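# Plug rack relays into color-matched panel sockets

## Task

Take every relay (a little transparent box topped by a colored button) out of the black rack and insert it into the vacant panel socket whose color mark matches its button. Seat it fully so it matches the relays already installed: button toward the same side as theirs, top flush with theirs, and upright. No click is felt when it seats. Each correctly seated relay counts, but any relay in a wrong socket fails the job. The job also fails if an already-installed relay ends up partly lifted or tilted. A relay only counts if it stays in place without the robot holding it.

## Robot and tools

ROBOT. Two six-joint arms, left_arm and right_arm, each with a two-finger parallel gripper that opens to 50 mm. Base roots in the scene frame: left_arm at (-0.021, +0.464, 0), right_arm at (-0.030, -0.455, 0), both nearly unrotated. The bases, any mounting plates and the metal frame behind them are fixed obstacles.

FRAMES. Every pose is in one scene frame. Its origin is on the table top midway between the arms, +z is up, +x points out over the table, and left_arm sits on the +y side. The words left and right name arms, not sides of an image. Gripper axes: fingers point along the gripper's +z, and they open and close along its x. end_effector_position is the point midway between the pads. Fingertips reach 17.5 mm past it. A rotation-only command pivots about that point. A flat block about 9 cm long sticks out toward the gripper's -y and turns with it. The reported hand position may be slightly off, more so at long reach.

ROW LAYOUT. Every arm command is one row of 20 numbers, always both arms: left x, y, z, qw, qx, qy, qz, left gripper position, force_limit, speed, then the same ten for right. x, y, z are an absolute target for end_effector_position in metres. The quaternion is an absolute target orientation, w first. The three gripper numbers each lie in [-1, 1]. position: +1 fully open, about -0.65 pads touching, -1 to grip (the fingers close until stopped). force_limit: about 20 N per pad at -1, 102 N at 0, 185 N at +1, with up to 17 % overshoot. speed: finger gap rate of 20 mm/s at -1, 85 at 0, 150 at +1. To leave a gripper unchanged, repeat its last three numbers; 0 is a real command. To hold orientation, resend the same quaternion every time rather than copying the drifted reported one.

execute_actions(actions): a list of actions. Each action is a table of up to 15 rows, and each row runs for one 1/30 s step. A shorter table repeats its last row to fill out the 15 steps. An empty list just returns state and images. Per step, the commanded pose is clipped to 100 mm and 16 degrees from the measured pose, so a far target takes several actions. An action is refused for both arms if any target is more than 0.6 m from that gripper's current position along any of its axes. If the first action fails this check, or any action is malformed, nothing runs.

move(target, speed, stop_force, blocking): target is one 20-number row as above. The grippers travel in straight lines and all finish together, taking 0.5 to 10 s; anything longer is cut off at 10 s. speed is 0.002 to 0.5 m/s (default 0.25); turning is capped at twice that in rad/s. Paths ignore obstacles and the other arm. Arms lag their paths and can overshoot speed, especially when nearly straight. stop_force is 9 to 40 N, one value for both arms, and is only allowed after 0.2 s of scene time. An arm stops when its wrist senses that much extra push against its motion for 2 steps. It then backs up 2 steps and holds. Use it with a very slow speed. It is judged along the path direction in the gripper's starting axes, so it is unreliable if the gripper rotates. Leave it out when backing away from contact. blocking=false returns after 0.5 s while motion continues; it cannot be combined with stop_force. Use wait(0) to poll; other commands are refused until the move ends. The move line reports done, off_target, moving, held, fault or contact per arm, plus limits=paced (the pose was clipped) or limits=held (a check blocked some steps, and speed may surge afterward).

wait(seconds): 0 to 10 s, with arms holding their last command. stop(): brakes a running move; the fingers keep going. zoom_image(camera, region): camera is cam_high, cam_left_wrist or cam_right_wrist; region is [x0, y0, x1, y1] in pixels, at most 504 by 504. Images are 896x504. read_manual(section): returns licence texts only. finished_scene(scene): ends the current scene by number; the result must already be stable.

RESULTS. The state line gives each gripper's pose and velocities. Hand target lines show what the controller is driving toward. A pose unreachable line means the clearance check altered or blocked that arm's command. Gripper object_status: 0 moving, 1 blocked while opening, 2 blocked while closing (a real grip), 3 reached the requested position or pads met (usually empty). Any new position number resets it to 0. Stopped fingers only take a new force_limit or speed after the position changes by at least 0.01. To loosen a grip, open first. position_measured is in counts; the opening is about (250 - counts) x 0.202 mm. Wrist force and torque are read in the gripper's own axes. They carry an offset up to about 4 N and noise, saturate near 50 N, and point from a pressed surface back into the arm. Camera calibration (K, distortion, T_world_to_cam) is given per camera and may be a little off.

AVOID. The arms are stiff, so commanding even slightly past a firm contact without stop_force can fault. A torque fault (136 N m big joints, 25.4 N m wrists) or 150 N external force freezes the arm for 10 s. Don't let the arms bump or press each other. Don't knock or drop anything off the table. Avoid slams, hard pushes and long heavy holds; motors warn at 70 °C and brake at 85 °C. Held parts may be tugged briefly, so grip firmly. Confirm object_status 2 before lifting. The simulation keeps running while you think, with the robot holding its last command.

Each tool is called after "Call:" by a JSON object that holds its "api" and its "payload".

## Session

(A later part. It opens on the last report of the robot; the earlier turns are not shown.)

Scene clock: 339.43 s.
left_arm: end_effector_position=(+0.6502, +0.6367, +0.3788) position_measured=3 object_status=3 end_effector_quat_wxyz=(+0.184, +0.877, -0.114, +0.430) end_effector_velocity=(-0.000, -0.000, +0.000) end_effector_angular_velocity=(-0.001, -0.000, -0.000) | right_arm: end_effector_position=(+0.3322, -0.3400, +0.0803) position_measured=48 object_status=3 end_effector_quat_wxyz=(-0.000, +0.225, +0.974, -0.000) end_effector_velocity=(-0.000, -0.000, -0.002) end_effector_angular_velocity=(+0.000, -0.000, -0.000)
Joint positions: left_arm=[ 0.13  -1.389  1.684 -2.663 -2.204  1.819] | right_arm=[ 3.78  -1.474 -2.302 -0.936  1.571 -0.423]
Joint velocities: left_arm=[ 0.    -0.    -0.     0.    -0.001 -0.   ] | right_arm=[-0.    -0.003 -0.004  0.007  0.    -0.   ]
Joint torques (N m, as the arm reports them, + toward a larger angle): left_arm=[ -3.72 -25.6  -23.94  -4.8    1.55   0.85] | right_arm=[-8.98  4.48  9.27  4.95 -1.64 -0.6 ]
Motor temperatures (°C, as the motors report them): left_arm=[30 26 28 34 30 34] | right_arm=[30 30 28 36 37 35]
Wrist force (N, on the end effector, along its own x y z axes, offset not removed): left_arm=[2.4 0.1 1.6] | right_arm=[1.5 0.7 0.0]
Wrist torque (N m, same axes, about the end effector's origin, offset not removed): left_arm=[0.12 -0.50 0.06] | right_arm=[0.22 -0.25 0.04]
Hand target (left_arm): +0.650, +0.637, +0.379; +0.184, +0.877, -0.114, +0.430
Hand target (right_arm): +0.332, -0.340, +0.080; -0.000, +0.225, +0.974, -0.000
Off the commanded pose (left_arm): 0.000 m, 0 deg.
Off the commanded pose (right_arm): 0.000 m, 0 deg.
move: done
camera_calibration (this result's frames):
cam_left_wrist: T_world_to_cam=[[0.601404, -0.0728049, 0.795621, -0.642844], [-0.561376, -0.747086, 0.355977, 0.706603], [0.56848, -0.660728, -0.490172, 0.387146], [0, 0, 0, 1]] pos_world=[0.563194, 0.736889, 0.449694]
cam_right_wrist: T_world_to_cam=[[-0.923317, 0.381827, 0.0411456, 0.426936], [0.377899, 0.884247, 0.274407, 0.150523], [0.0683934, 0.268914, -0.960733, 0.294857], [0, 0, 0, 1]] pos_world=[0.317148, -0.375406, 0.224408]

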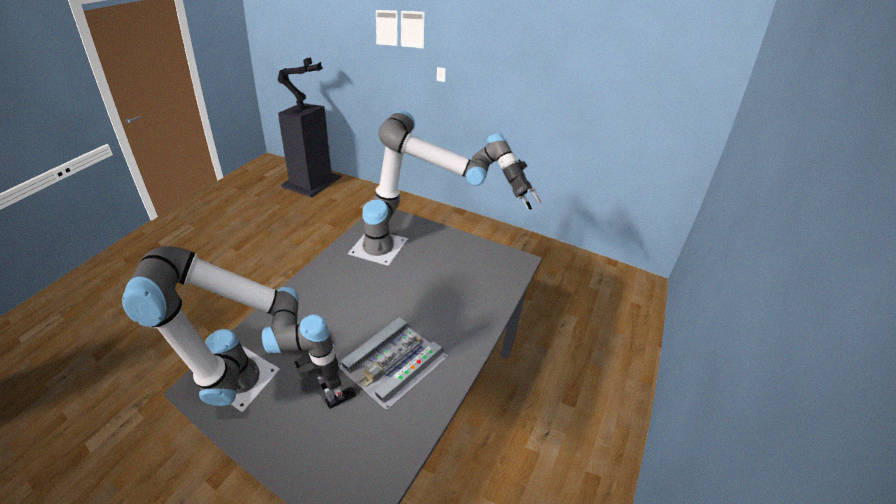

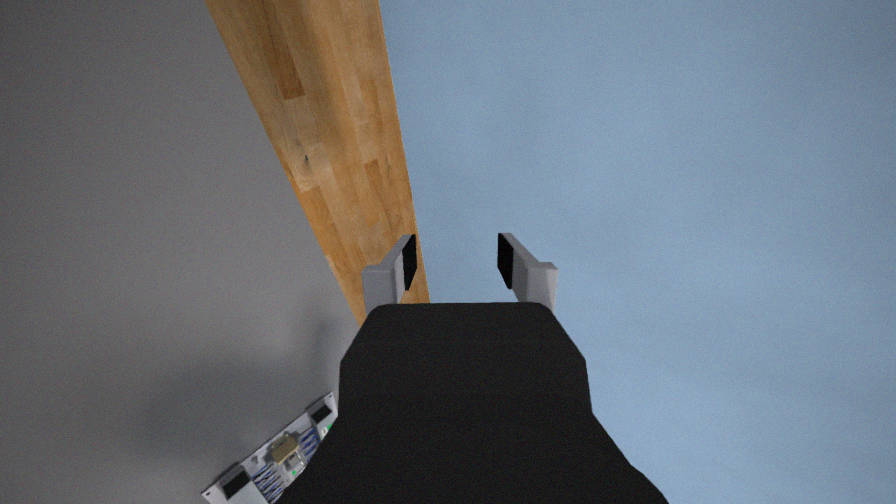

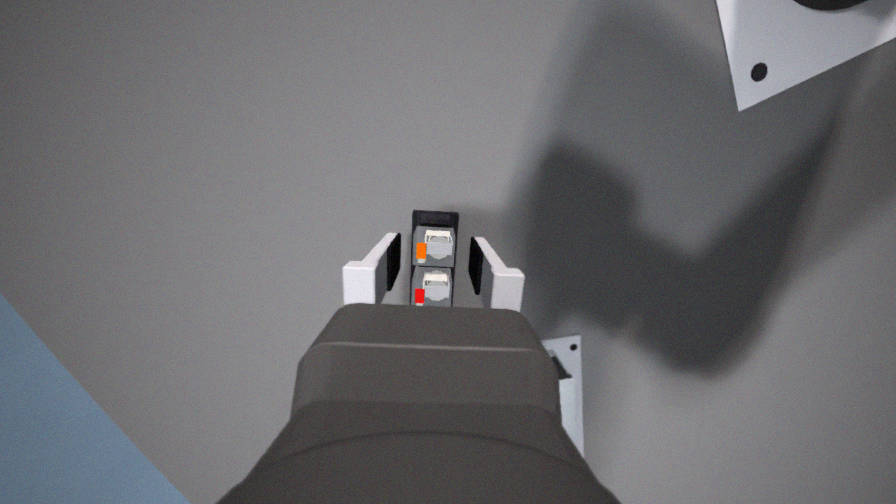

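Call:
{"api": "move", "payload": {"target": [0.6502,0.6367,0.3788,0.184,0.877,-0.114,0.430,1,0,0,0.3330,-0.3396,0.048,0,-0.2250,-0.9744,0,0.7,0,0], "speed": 0.04}}

Call:
{"api": "execute_actions", "payload": {"actions": [[[0.6502,0.6367,0.3788,0.184,0.877,-0.114,0.430,1,0,0,0.3330,-0.3396,0.048,0,-0.2250,-0.9744,0,-1,0,-0.5]],[[0.6502,0.6367,0.3788,0.184,0.877,-0.114,0.430,1,0,0,0.3330,-0.3396,0.048,0,-0.2250,-0.9744,0,-1,0,-0.5]]]}}

Call:
{"api": "zoom_image", "payload": {"camera": "cam_right_wrist", "region": [380,180,500,310]}}

Scene clock: 346.53 s.
left_arm: end_effector_position=(+0.6502, +0.6367, +0.3788) position_measured=3 object_status=3 end_effector_quat_wxyz=(+0.184, +0.877, -0.114, +0.430) end_effector_velocity=(+0.000, +0.001, +0.002) end_effector_angular_velocity=(+0.001, -0.002, +0.000) | right_arm: end_effector_position=(+0.3329, -0.3397, +0.0483) position_measured=48 object_status=3 end_effector_quat_wxyz=(-0.000, +0.225, +0.974, -0.000) end_effector_velocity=(+0.001, +0.000, -0.002) end_effector_angular_velocity=(+0.001, -0.002, +0.000)
Joint positions: left_arm=[ 0.13  -1.389  1.684 -2.663 -2.204  1.819] | right_arm=[ 3.779 -1.542 -2.346 -0.824  1.571 -0.423]
Joint velocities: left_arm=[ 0.001 -0.    -0.003  0.001 -0.     0.   ] | right_arm=[-0.    -0.006 -0.003  0.011 -0.    -0.   ]
Joint torques (N m, as the arm reports them, + toward a larger angle): left_arm=[ -3.6  -25.06 -23.38  -4.78   1.62   1.24] | right_arm=[-11.24   6.42   7.07   4.87  -1.47  -2.24]
Motor temperatures (°C, as the motors report them): left_arm=[30 26 28 34 30 34] | right_arm=[30 30 28 36 37 35]
Wrist force (N, on the end effector, along its own x y z axes, offset not removed): left_arm=[1.3 -0.4 0.1] | right_arm=[2.1 0.4 1.4]
Wrist torque (N m, same axes, about the end effector's origin, offset not removed): left_arm=[-0.02 -0.36 0.10] | right_arm=[0.18 -0.34 -0.01]
Hand target (left_arm): +0.650, +0.637, +0.379; +0.184, +0.877, -0.114, +0.430
Hand target (right_arm): +0.333, -0.340, +0.048; -0.000, +0.225, +0.974, -0.000
Off the commanded pose (left_arm): 0.000 m, 0 deg.
Off the commanded pose (right_arm): 0.000 m, 0 deg.
move: done
camera_calibration (this result's frames):
cam_left_wrist: T_world_to_cam=[[0.601404, -0.0728052, 0.795621, -0.642844], [-0.561376, -0.747086, 0.355976, 0.706603], [0.56848, -0.660728, -0.490172, 0.387146], [0, 0, 0, 1]] pos_world=[0.563194, 0.736889, 0.449694]
cam_right_wrist: T_world_to_cam=[[-0.923346, 0.38176, 0.0411374, 0.428724], [0.377832, 0.884276, 0.274405, 0.15876], [0.0683801, 0.268914, -0.960734, 0.264026], [0, 0, 0, 1]] pos_world=[0.317822, -0.375057, 0.192457]

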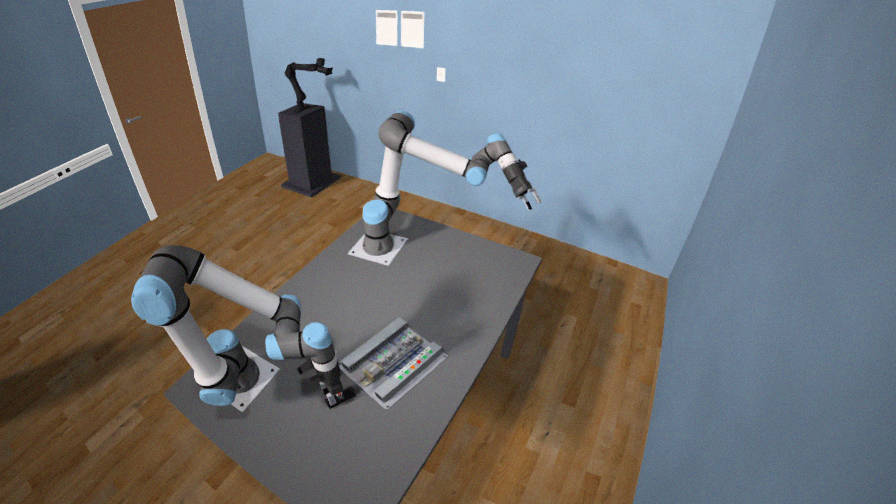

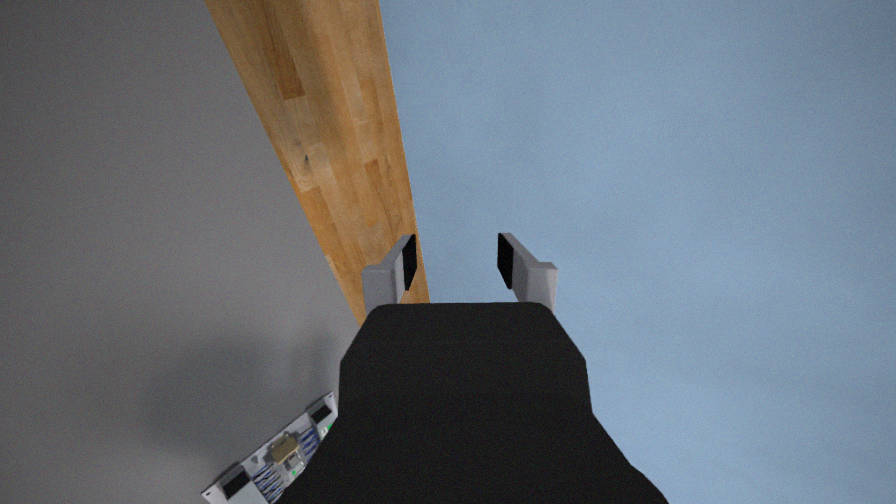

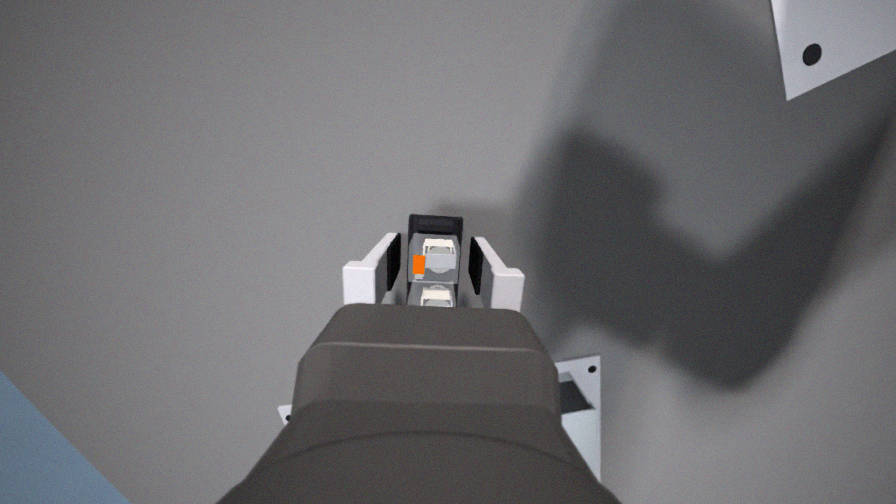

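Scene clock: 347.53 s.
left_arm: end_effector_position=(+0.6502, +0.6367, +0.3788) position_measured=3 object_status=3 end_effector_quat_wxyz=(+0.184, +0.877, -0.114, +0.430) end_effector_velocity=(+0.000, +0.000, +0.000) end_effector_angular_velocity=(+0.000, +0.000, +0.000) | right_arm: end_effector_position=(+0.3330, -0.3396, +0.0480) position_measured=121 object_status=2 end_effector_quat_wxyz=(+0.000, +0.225, +0.974, -0.000) end_effector_velocity=(+0.001, +0.001, +0.001) end_effector_angular_velocity=(+0.002, -0.003, -0.000)
Joint positions: left_arm=[ 0.13  -1.389  1.684 -2.663 -2.204  1.819] | right_arm=[ 3.779 -1.543 -2.346 -0.823  1.571 -0.423]
Joint velocities: left_arm=[ 0.     0.    -0.001  0.001 -0.     0.   ] | right_arm=[-0.     0.001  0.     0.003 -0.     0.   ]
Joint torques (N m, as the arm reports them, + toward a larger angle): left_arm=[ -4.71 -25.27 -24.21  -4.63   1.75   0.71] | right_arm=[-10.7    5.12   5.81   4.77  -1.27  -2.49]
Motor temperatures (°C, as the motors report them): left_arm=[30 26 28 34 30 34] | right_arm=[30 30 28 36 37 35]
Wrist force (N, on the end effector, along its own x y z axes, offset not removed): left_arm=[4.0 1.2 1.1] | right_arm=[1.2 0.7 -3.2]
Wrist torque (N m, same axes, about the end effector's origin, offset not removed): left_arm=[0.36 -0.89 0.06] | right_arm=[0.22 -0.15 0.08]
Hand target (left_arm): +0.650, +0.637, +0.379; +0.184, +0.877, -0.114, +0.430
Hand target (right_arm): +0.333, -0.340, +0.048; +0.000, +0.225, +0.974, -0.000
Off the commanded pose (left_arm): 0.000 m, 0 deg.
Off the commanded pose (right_arm): 0.000 m, 0 deg.
camera_calibration (this result's frames):
cam_left_wrist: T_world_to_cam=[[0.601404, -0.072805, 0.795621, -0.642844], [-0.561376, -0.747086, 0.355976, 0.706603], [0.56848, -0.660728, -0.490172, 0.387146], [0, 0, 0, 1]] pos_world=[0.563194, 0.736889, 0.449694]
cam_right_wrist: T_world_to_cam=[[-0.923347, 0.381759, 0.0411208, 0.428794], [0.377825, 0.88427, 0.274435, 0.158747], [0.0684063, 0.268935, -0.960726, 0.263708], [0, 0, 0, 1]] pos_world=[0.317908, -0.374992, 0.192153]

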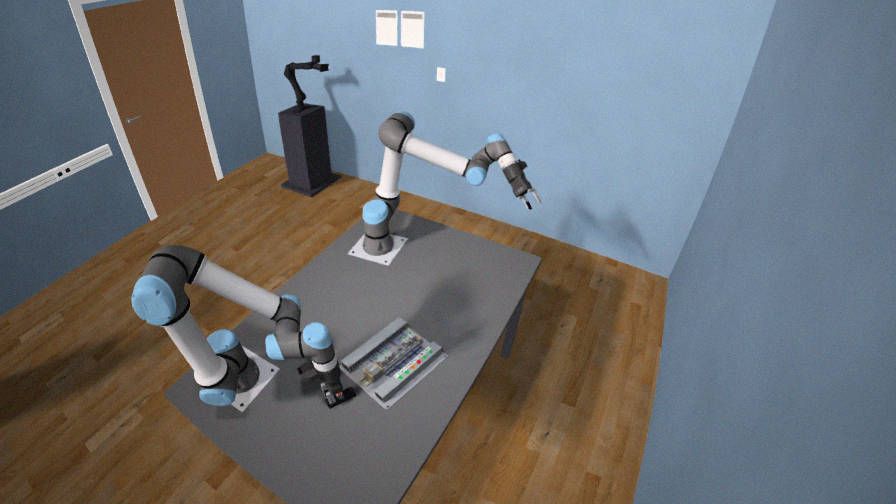

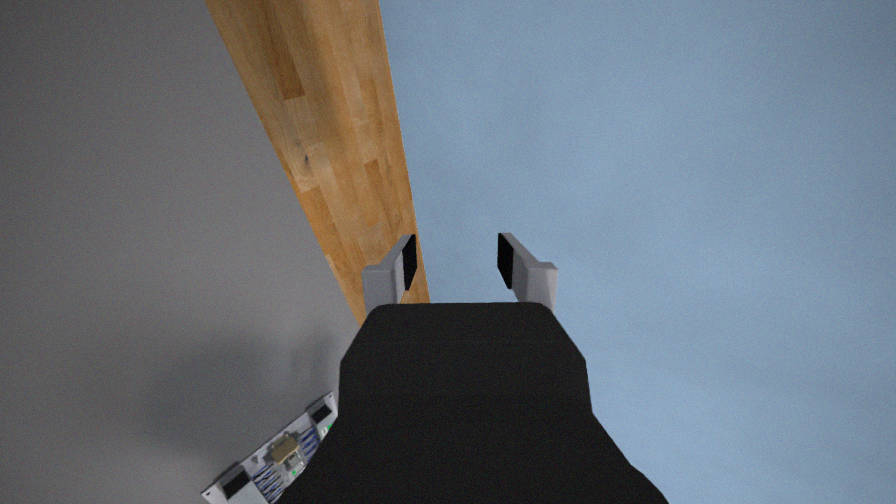

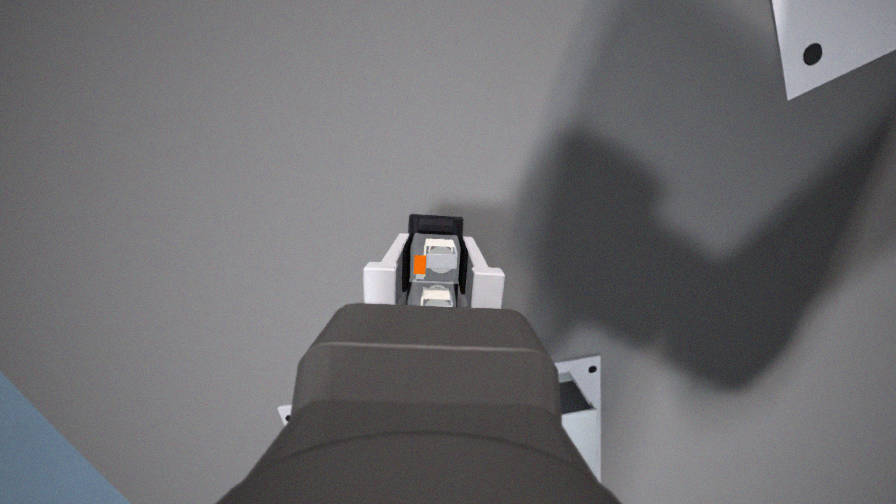

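Region (380, 180, 500, 310) of cam_right_wrist's 896x504 image, scaled by 3.877, with more detail than that image has; it fills the left 465 columns of this view, and the rest is white.

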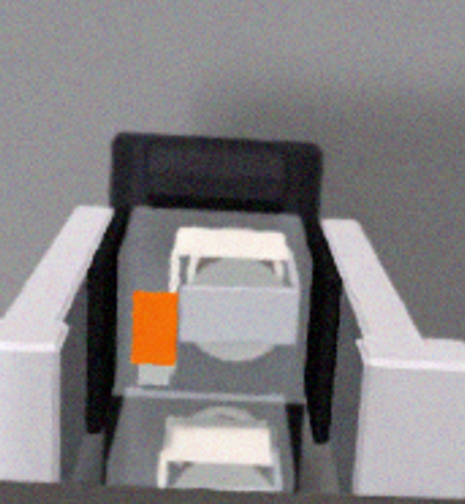

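Call:
{"api": "move", "payload": {"target": [0.6502,0.6367,0.3788,0.184,0.877,-0.114,0.430,1,0,0,0.3330,-0.3396,0.085,0,-0.2250,-0.9744,0,-1,0,-0.5], "speed": 0.04}}

Call:
{"api": "move", "payload": {"target": [0.6502,0.6367,0.3788,0.184,0.877,-0.114,0.430,1,0,0,0.350,-0.26,0.145,0,0.5736,-0.8192,0,-1,0,-0.5], "speed": 0.35}}

Call:
{"api": "move", "payload": {"target": [0.6502,0.6367,0.3788,0.184,0.877,-0.114,0.430,1,0,0,0.4184,-0.0593,0.135,0,0.99357,-0.1132,0,-1,0,-0.5], "speed": 0.35}}

Scene clock: 352.47 s.
left_arm: end_effector_position=(+0.6502, +0.6367, +0.3788) position_measured=3 object_status=3 end_effector_quat_wxyz=(+0.184, +0.877, -0.114, +0.430) end_effector_velocity=(+0.000, +0.000, +0.000) end_effector_angular_velocity=(+0.001, -0.002, +0.000) | right_arm: end_effector_position=(+0.3331, -0.3396, +0.0847) position_measured=121 object_status=2 end_effector_quat_wxyz=(+0.000, +0.225, +0.974, +0.000) end_effector_velocity=(-0.000, -0.000, +0.002) end_effector_angular_velocity=(-0.001, +0.001, +0.000)
Joint positions: left_arm=[ 0.13  -1.389  1.684 -2.663 -2.204  1.819] | right_arm=[ 3.779 -1.469 -2.293 -0.95   1.571 -0.423]
Joint velocities: left_arm=[-0.    -0.     0.    -0.002  0.001  0.   ] | right_arm=[ 0.     0.005  0.004 -0.009  0.    -0.   ]
Joint torques (N m, as the arm reports them, + toward a larger angle): left_arm=[ -5.15 -26.59 -25.2   -4.59   1.34   0.76] | right_arm=[-6.98 28.14 32.8   1.56 -0.2  -0.94]
Motor temperatures (°C, as the motors report them): left_arm=[30 26 28 34 30 34] | right_arm=[30 30 28 36 37 35]
Wrist force (N, on the end effector, along its own x y z axes, offset not removed): left_arm=[2.8 -1.0 0.1] | right_arm=[0.8 1.0 0.7]
Wrist torque (N m, same axes, about the end effector's origin, offset not removed): left_arm=[-0.21 -0.67 0.07] | right_arm=[0.24 -0.16 0.11]
Hand target (left_arm): +0.650, +0.637, +0.379; +0.184, +0.877, -0.114, +0.430
Hand target (right_arm): +0.333, -0.340, +0.085; +0.000, +0.225, +0.974, +0.000
Off the commanded pose (left_arm): 0.000 m, 0 deg.
Off the commanded pose (right_arm): 0.000 m, 0 deg.
move: done
camera_calibration (this result's frames):
cam_left_wrist: T_world_to_cam=[[0.601404, -0.0728049, 0.795621, -0.642844], [-0.561376, -0.747086, 0.355976, 0.706603], [0.56848, -0.660728, -0.490172, 0.387146], [0, 0, 0, 1]] pos_world=[0.563194, 0.736889, 0.449694]
cam_right_wrist: T_world_to_cam=[[-0.923347, 0.381759, 0.0411072, 0.427355], [0.37782, 0.884265, 0.27446, 0.148604], [0.068428, 0.268953, -0.960719, 0.298946], [0, 0, 0, 1]] pos_world=[0.317995, -0.374954, 0.22885]

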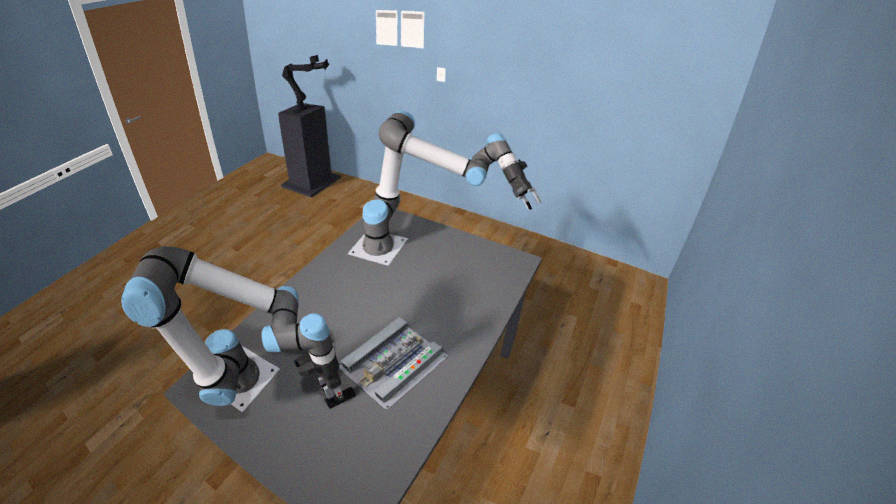

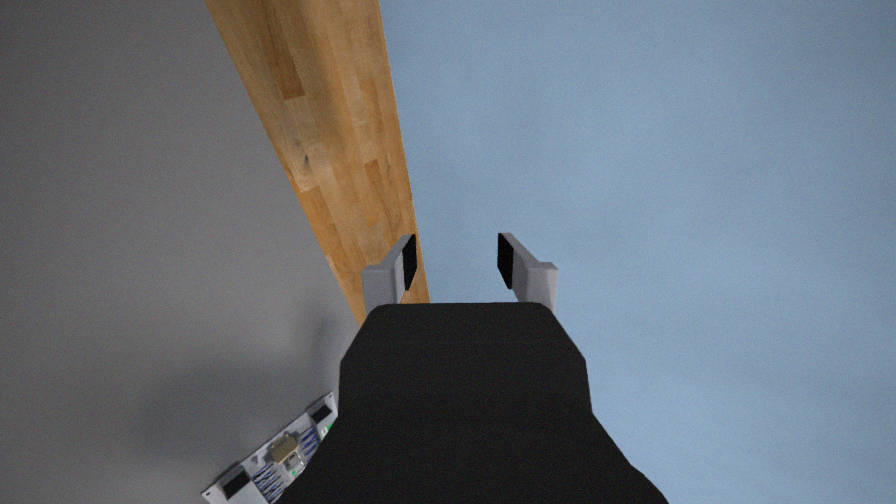

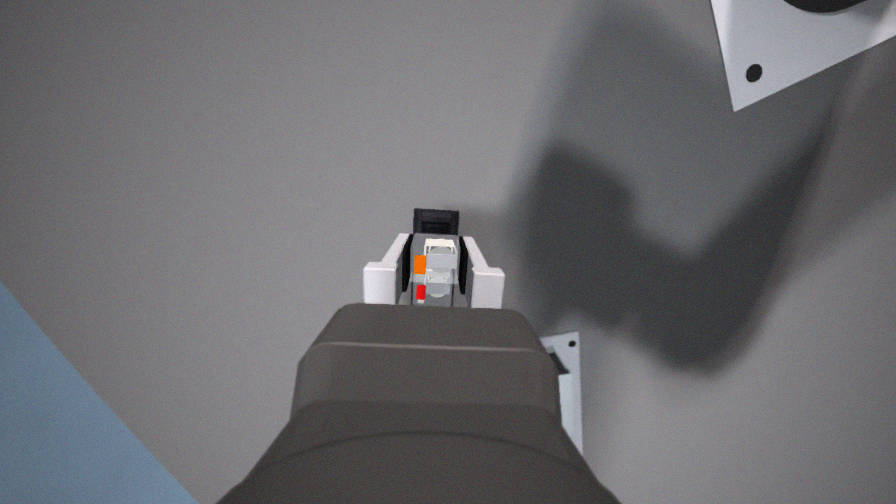

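Scene clock: 355.47 s.
left_arm: end_effector_position=(+0.6502, +0.6367, +0.3788) position_measured=3 object_status=3 end_effector_quat_wxyz=(+0.184, +0.877, -0.114, +0.430) end_effector_velocity=(+0.000, +0.000, +0.000) end_effector_angular_velocity=(+0.000, -0.001, +0.000) | right_arm: end_effector_position=(+0.3502, -0.2600, +0.1449) position_measured=121 object_status=2 end_effector_quat_wxyz=(+0.000, -0.573, +0.819, -0.000) end_effector_velocity=(+0.000, +0.000, -0.000) end_effector_angular_velocity=(-0.000, +0.002, +0.011)
Joint positions: left_arm=[ 0.13  -1.389  1.684 -2.663 -2.204  1.819] | right_arm=[ 3.935 -1.411 -2.163 -1.138  1.57  -1.942]
Joint velocities: left_arm=[-0.  0. -0. -0.  0. -0.] | right_arm=[-0.002 -0.002  0.001 -0.001  0.001 -0.012]
Joint torques (N m, as the arm reports them, + toward a larger angle): left_arm=[ -4.12 -24.98 -24.01  -4.63   1.26   0.87] | right_arm=[-11.03   4.02  35.63   1.68   1.28  -2.17]
Motor temperatures (°C, as the motors report them): left_arm=[30 26 28 34 30 34] | right_arm=[30 30 28 36 37 35]
Wrist force (N, on the end effector, along its own x y z axes, offset not removed): left_arm=[3.4 -0.3 2.4] | right_arm=[-0.1 -1.1 -0.1]
Wrist torque (N m, same axes, about the end effector's origin, offset not removed): left_arm=[0.04 -0.77 0.07] | right_arm=[-0.14 0.04 0.11]
Hand target (left_arm): +0.650, +0.637, +0.379; +0.184, +0.877, -0.114, +0.430
Hand target (right_arm): +0.350, -0.260, +0.145; -0.000, -0.574, +0.819, -0.000
Off the commanded pose (left_arm): 0.000 m, 0 deg.
Off the commanded pose (right_arm): 0.000 m, 0 deg.
move: done
camera_calibration (this result's frames):
cam_left_wrist: T_world_to_cam=[[0.601404, -0.0728051, 0.795621, -0.642844], [-0.561376, -0.747086, 0.355976, 0.706603], [0.56848, -0.660728, -0.490172, 0.387146], [0, 0, 0, 1]] pos_world=[0.563194, 0.736889, 0.449694]
cam_right_wrist: T_world_to_cam=[[-0.284172, -0.957883, 0.0413162, -0.161874], [-0.918711, 0.284371, 0.274049, 0.353358], [-0.274256, 0.0399194, -0.960828, 0.394653], [0, 0, 0, 1]] pos_world=[0.38687, -0.271296, 0.289044]

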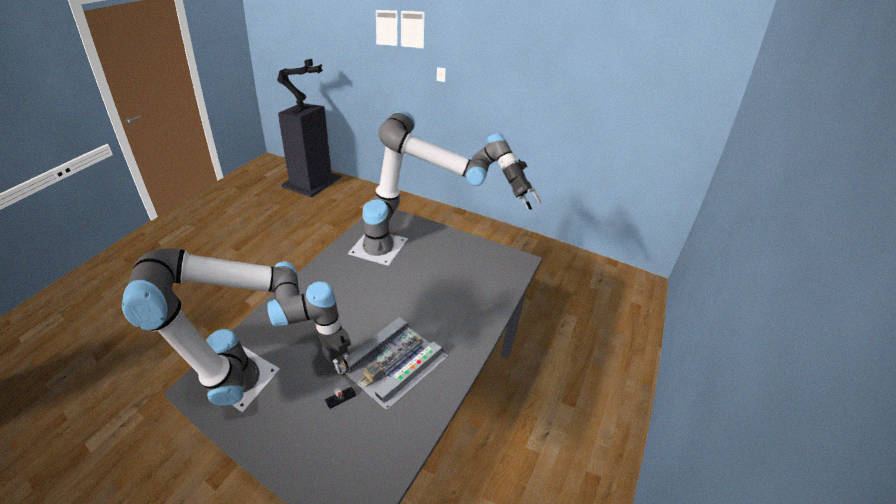

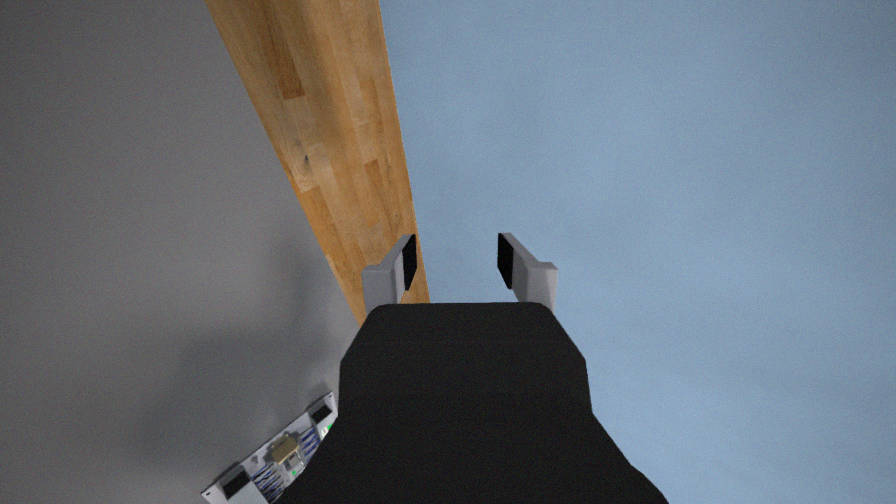

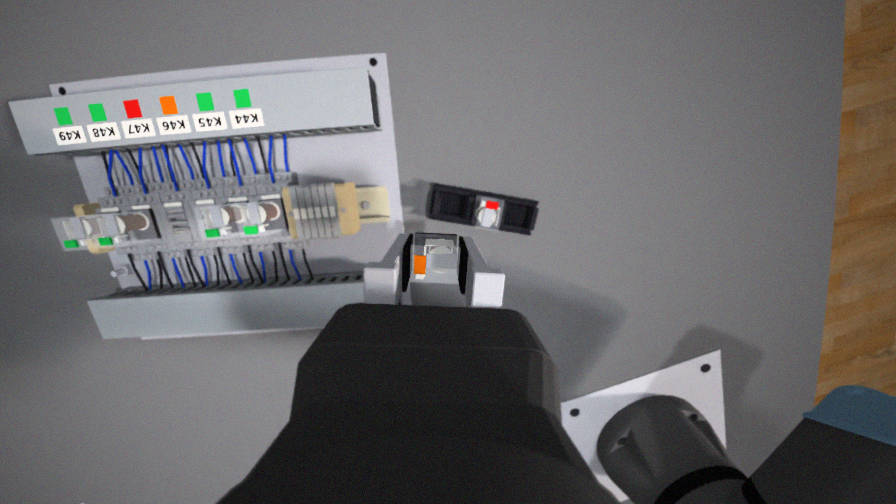

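Scene clock: 358.47 s.
left_arm: end_effector_position=(+0.6502, +0.6367, +0.3788) position_measured=3 object_status=3 end_effector_quat_wxyz=(+0.184, +0.877, -0.114, +0.430) end_effector_velocity=(-0.000, -0.000, -0.001) end_effector_angular_velocity=(+0.000, +0.002, +0.000) | right_arm: end_effector_position=(+0.4184, -0.0594, +0.1347) position_measured=121 object_status=2 end_effector_quat_wxyz=(+0.000, +0.994, -0.114, +0.000) end_effector_velocity=(+0.001, +0.001, -0.000) end_effector_angular_velocity=(+0.000, +0.001, +0.011)
Joint positions: left_arm=[ 0.13  -1.389  1.684 -2.663 -2.204  1.819] | right_arm=[ 4.016 -1.826 -1.754 -1.132  1.571 -3.554]
Joint velocities: left_arm=[-0.    -0.     0.     0.002  0.     0.   ] | right_arm=[-0.001 -0.004  0.005 -0.002  0.001 -0.012]
Joint torques (N m, as the arm reports them, + toward a larger angle): left_arm=[ -4.47 -25.8  -24.56  -4.61   1.42   0.86] | right_arm=[-10.81  22.84  34.79   1.95   1.34  -2.25]
Motor temperatures (°C, as the motors report them): left_arm=[30 26 28 34 30 34] | right_arm=[30 30 28 36 37 35]
Wrist force (N, on the end effector, along its own x y z axes, offset not removed): left_arm=[1.6 -1.1 -0.4] | right_arm=[1.0 1.0 0.4]
Wrist torque (N m, same axes, about the end effector's origin, offset not removed): left_arm=[-0.14 -0.41 0.07] | right_arm=[0.28 -0.12 0.04]
Hand target (left_arm): +0.650, +0.637, +0.379; +0.184, +0.877, -0.114, +0.430
Hand target (right_arm): +0.419, -0.059, +0.135; +0.000, +0.994, -0.113, +0.000
Off the commanded pose (left_arm): 0.000 m, 0 deg.
Off the commanded pose (right_arm): 0.000 m, 0 deg.
move: done
camera_calibration (this result's frames):
cam_left_wrist: T_world_to_cam=[[0.601404, -0.0728049, 0.795621, -0.642844], [-0.561376, -0.747086, 0.355977, 0.706603], [0.56848, -0.660728, -0.490172, 0.387146], [0, 0, 0, 1]] pos_world=[0.563194, 0.736889, 0.449694]
cam_right_wrist: T_world_to_cam=[[0.985388, -0.165222, 0.0413846, -0.434052], [-0.170214, -0.946395, 0.274526, -0.0245637], [-0.0061916, -0.277559, -0.960689, 0.26458], [0, 0, 0, 1]] pos_world=[0.425167, -0.0215252, 0.278886]

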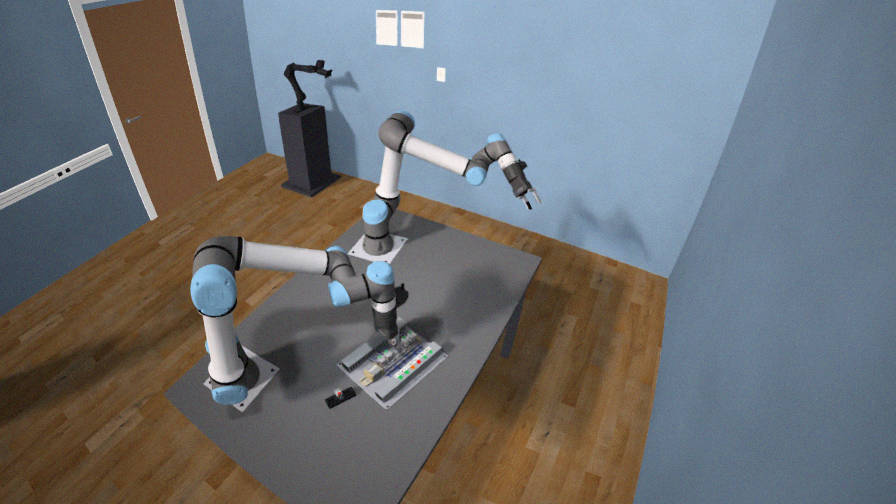

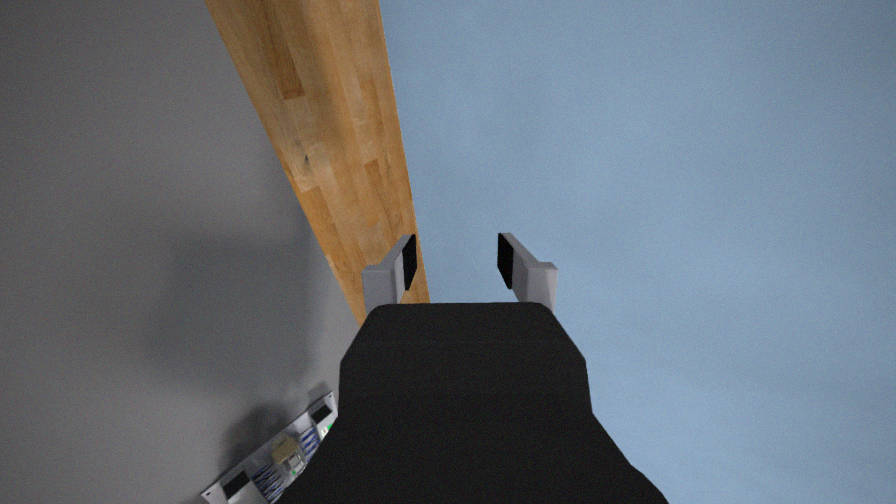

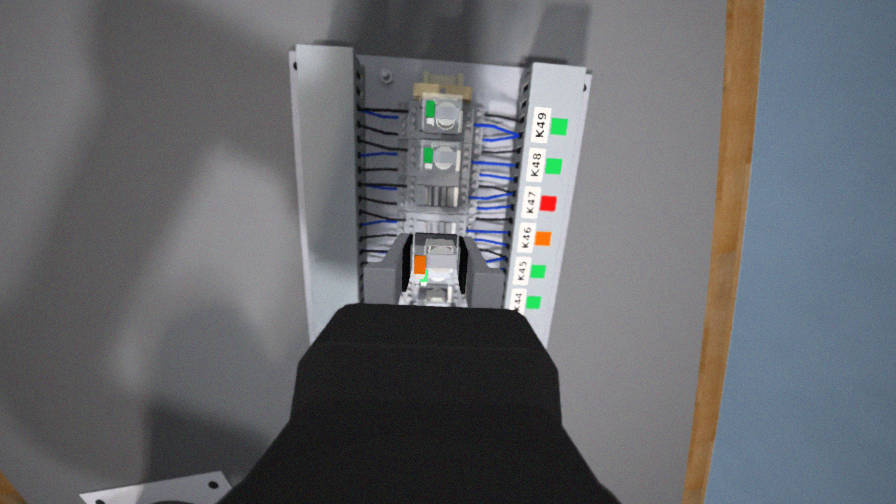

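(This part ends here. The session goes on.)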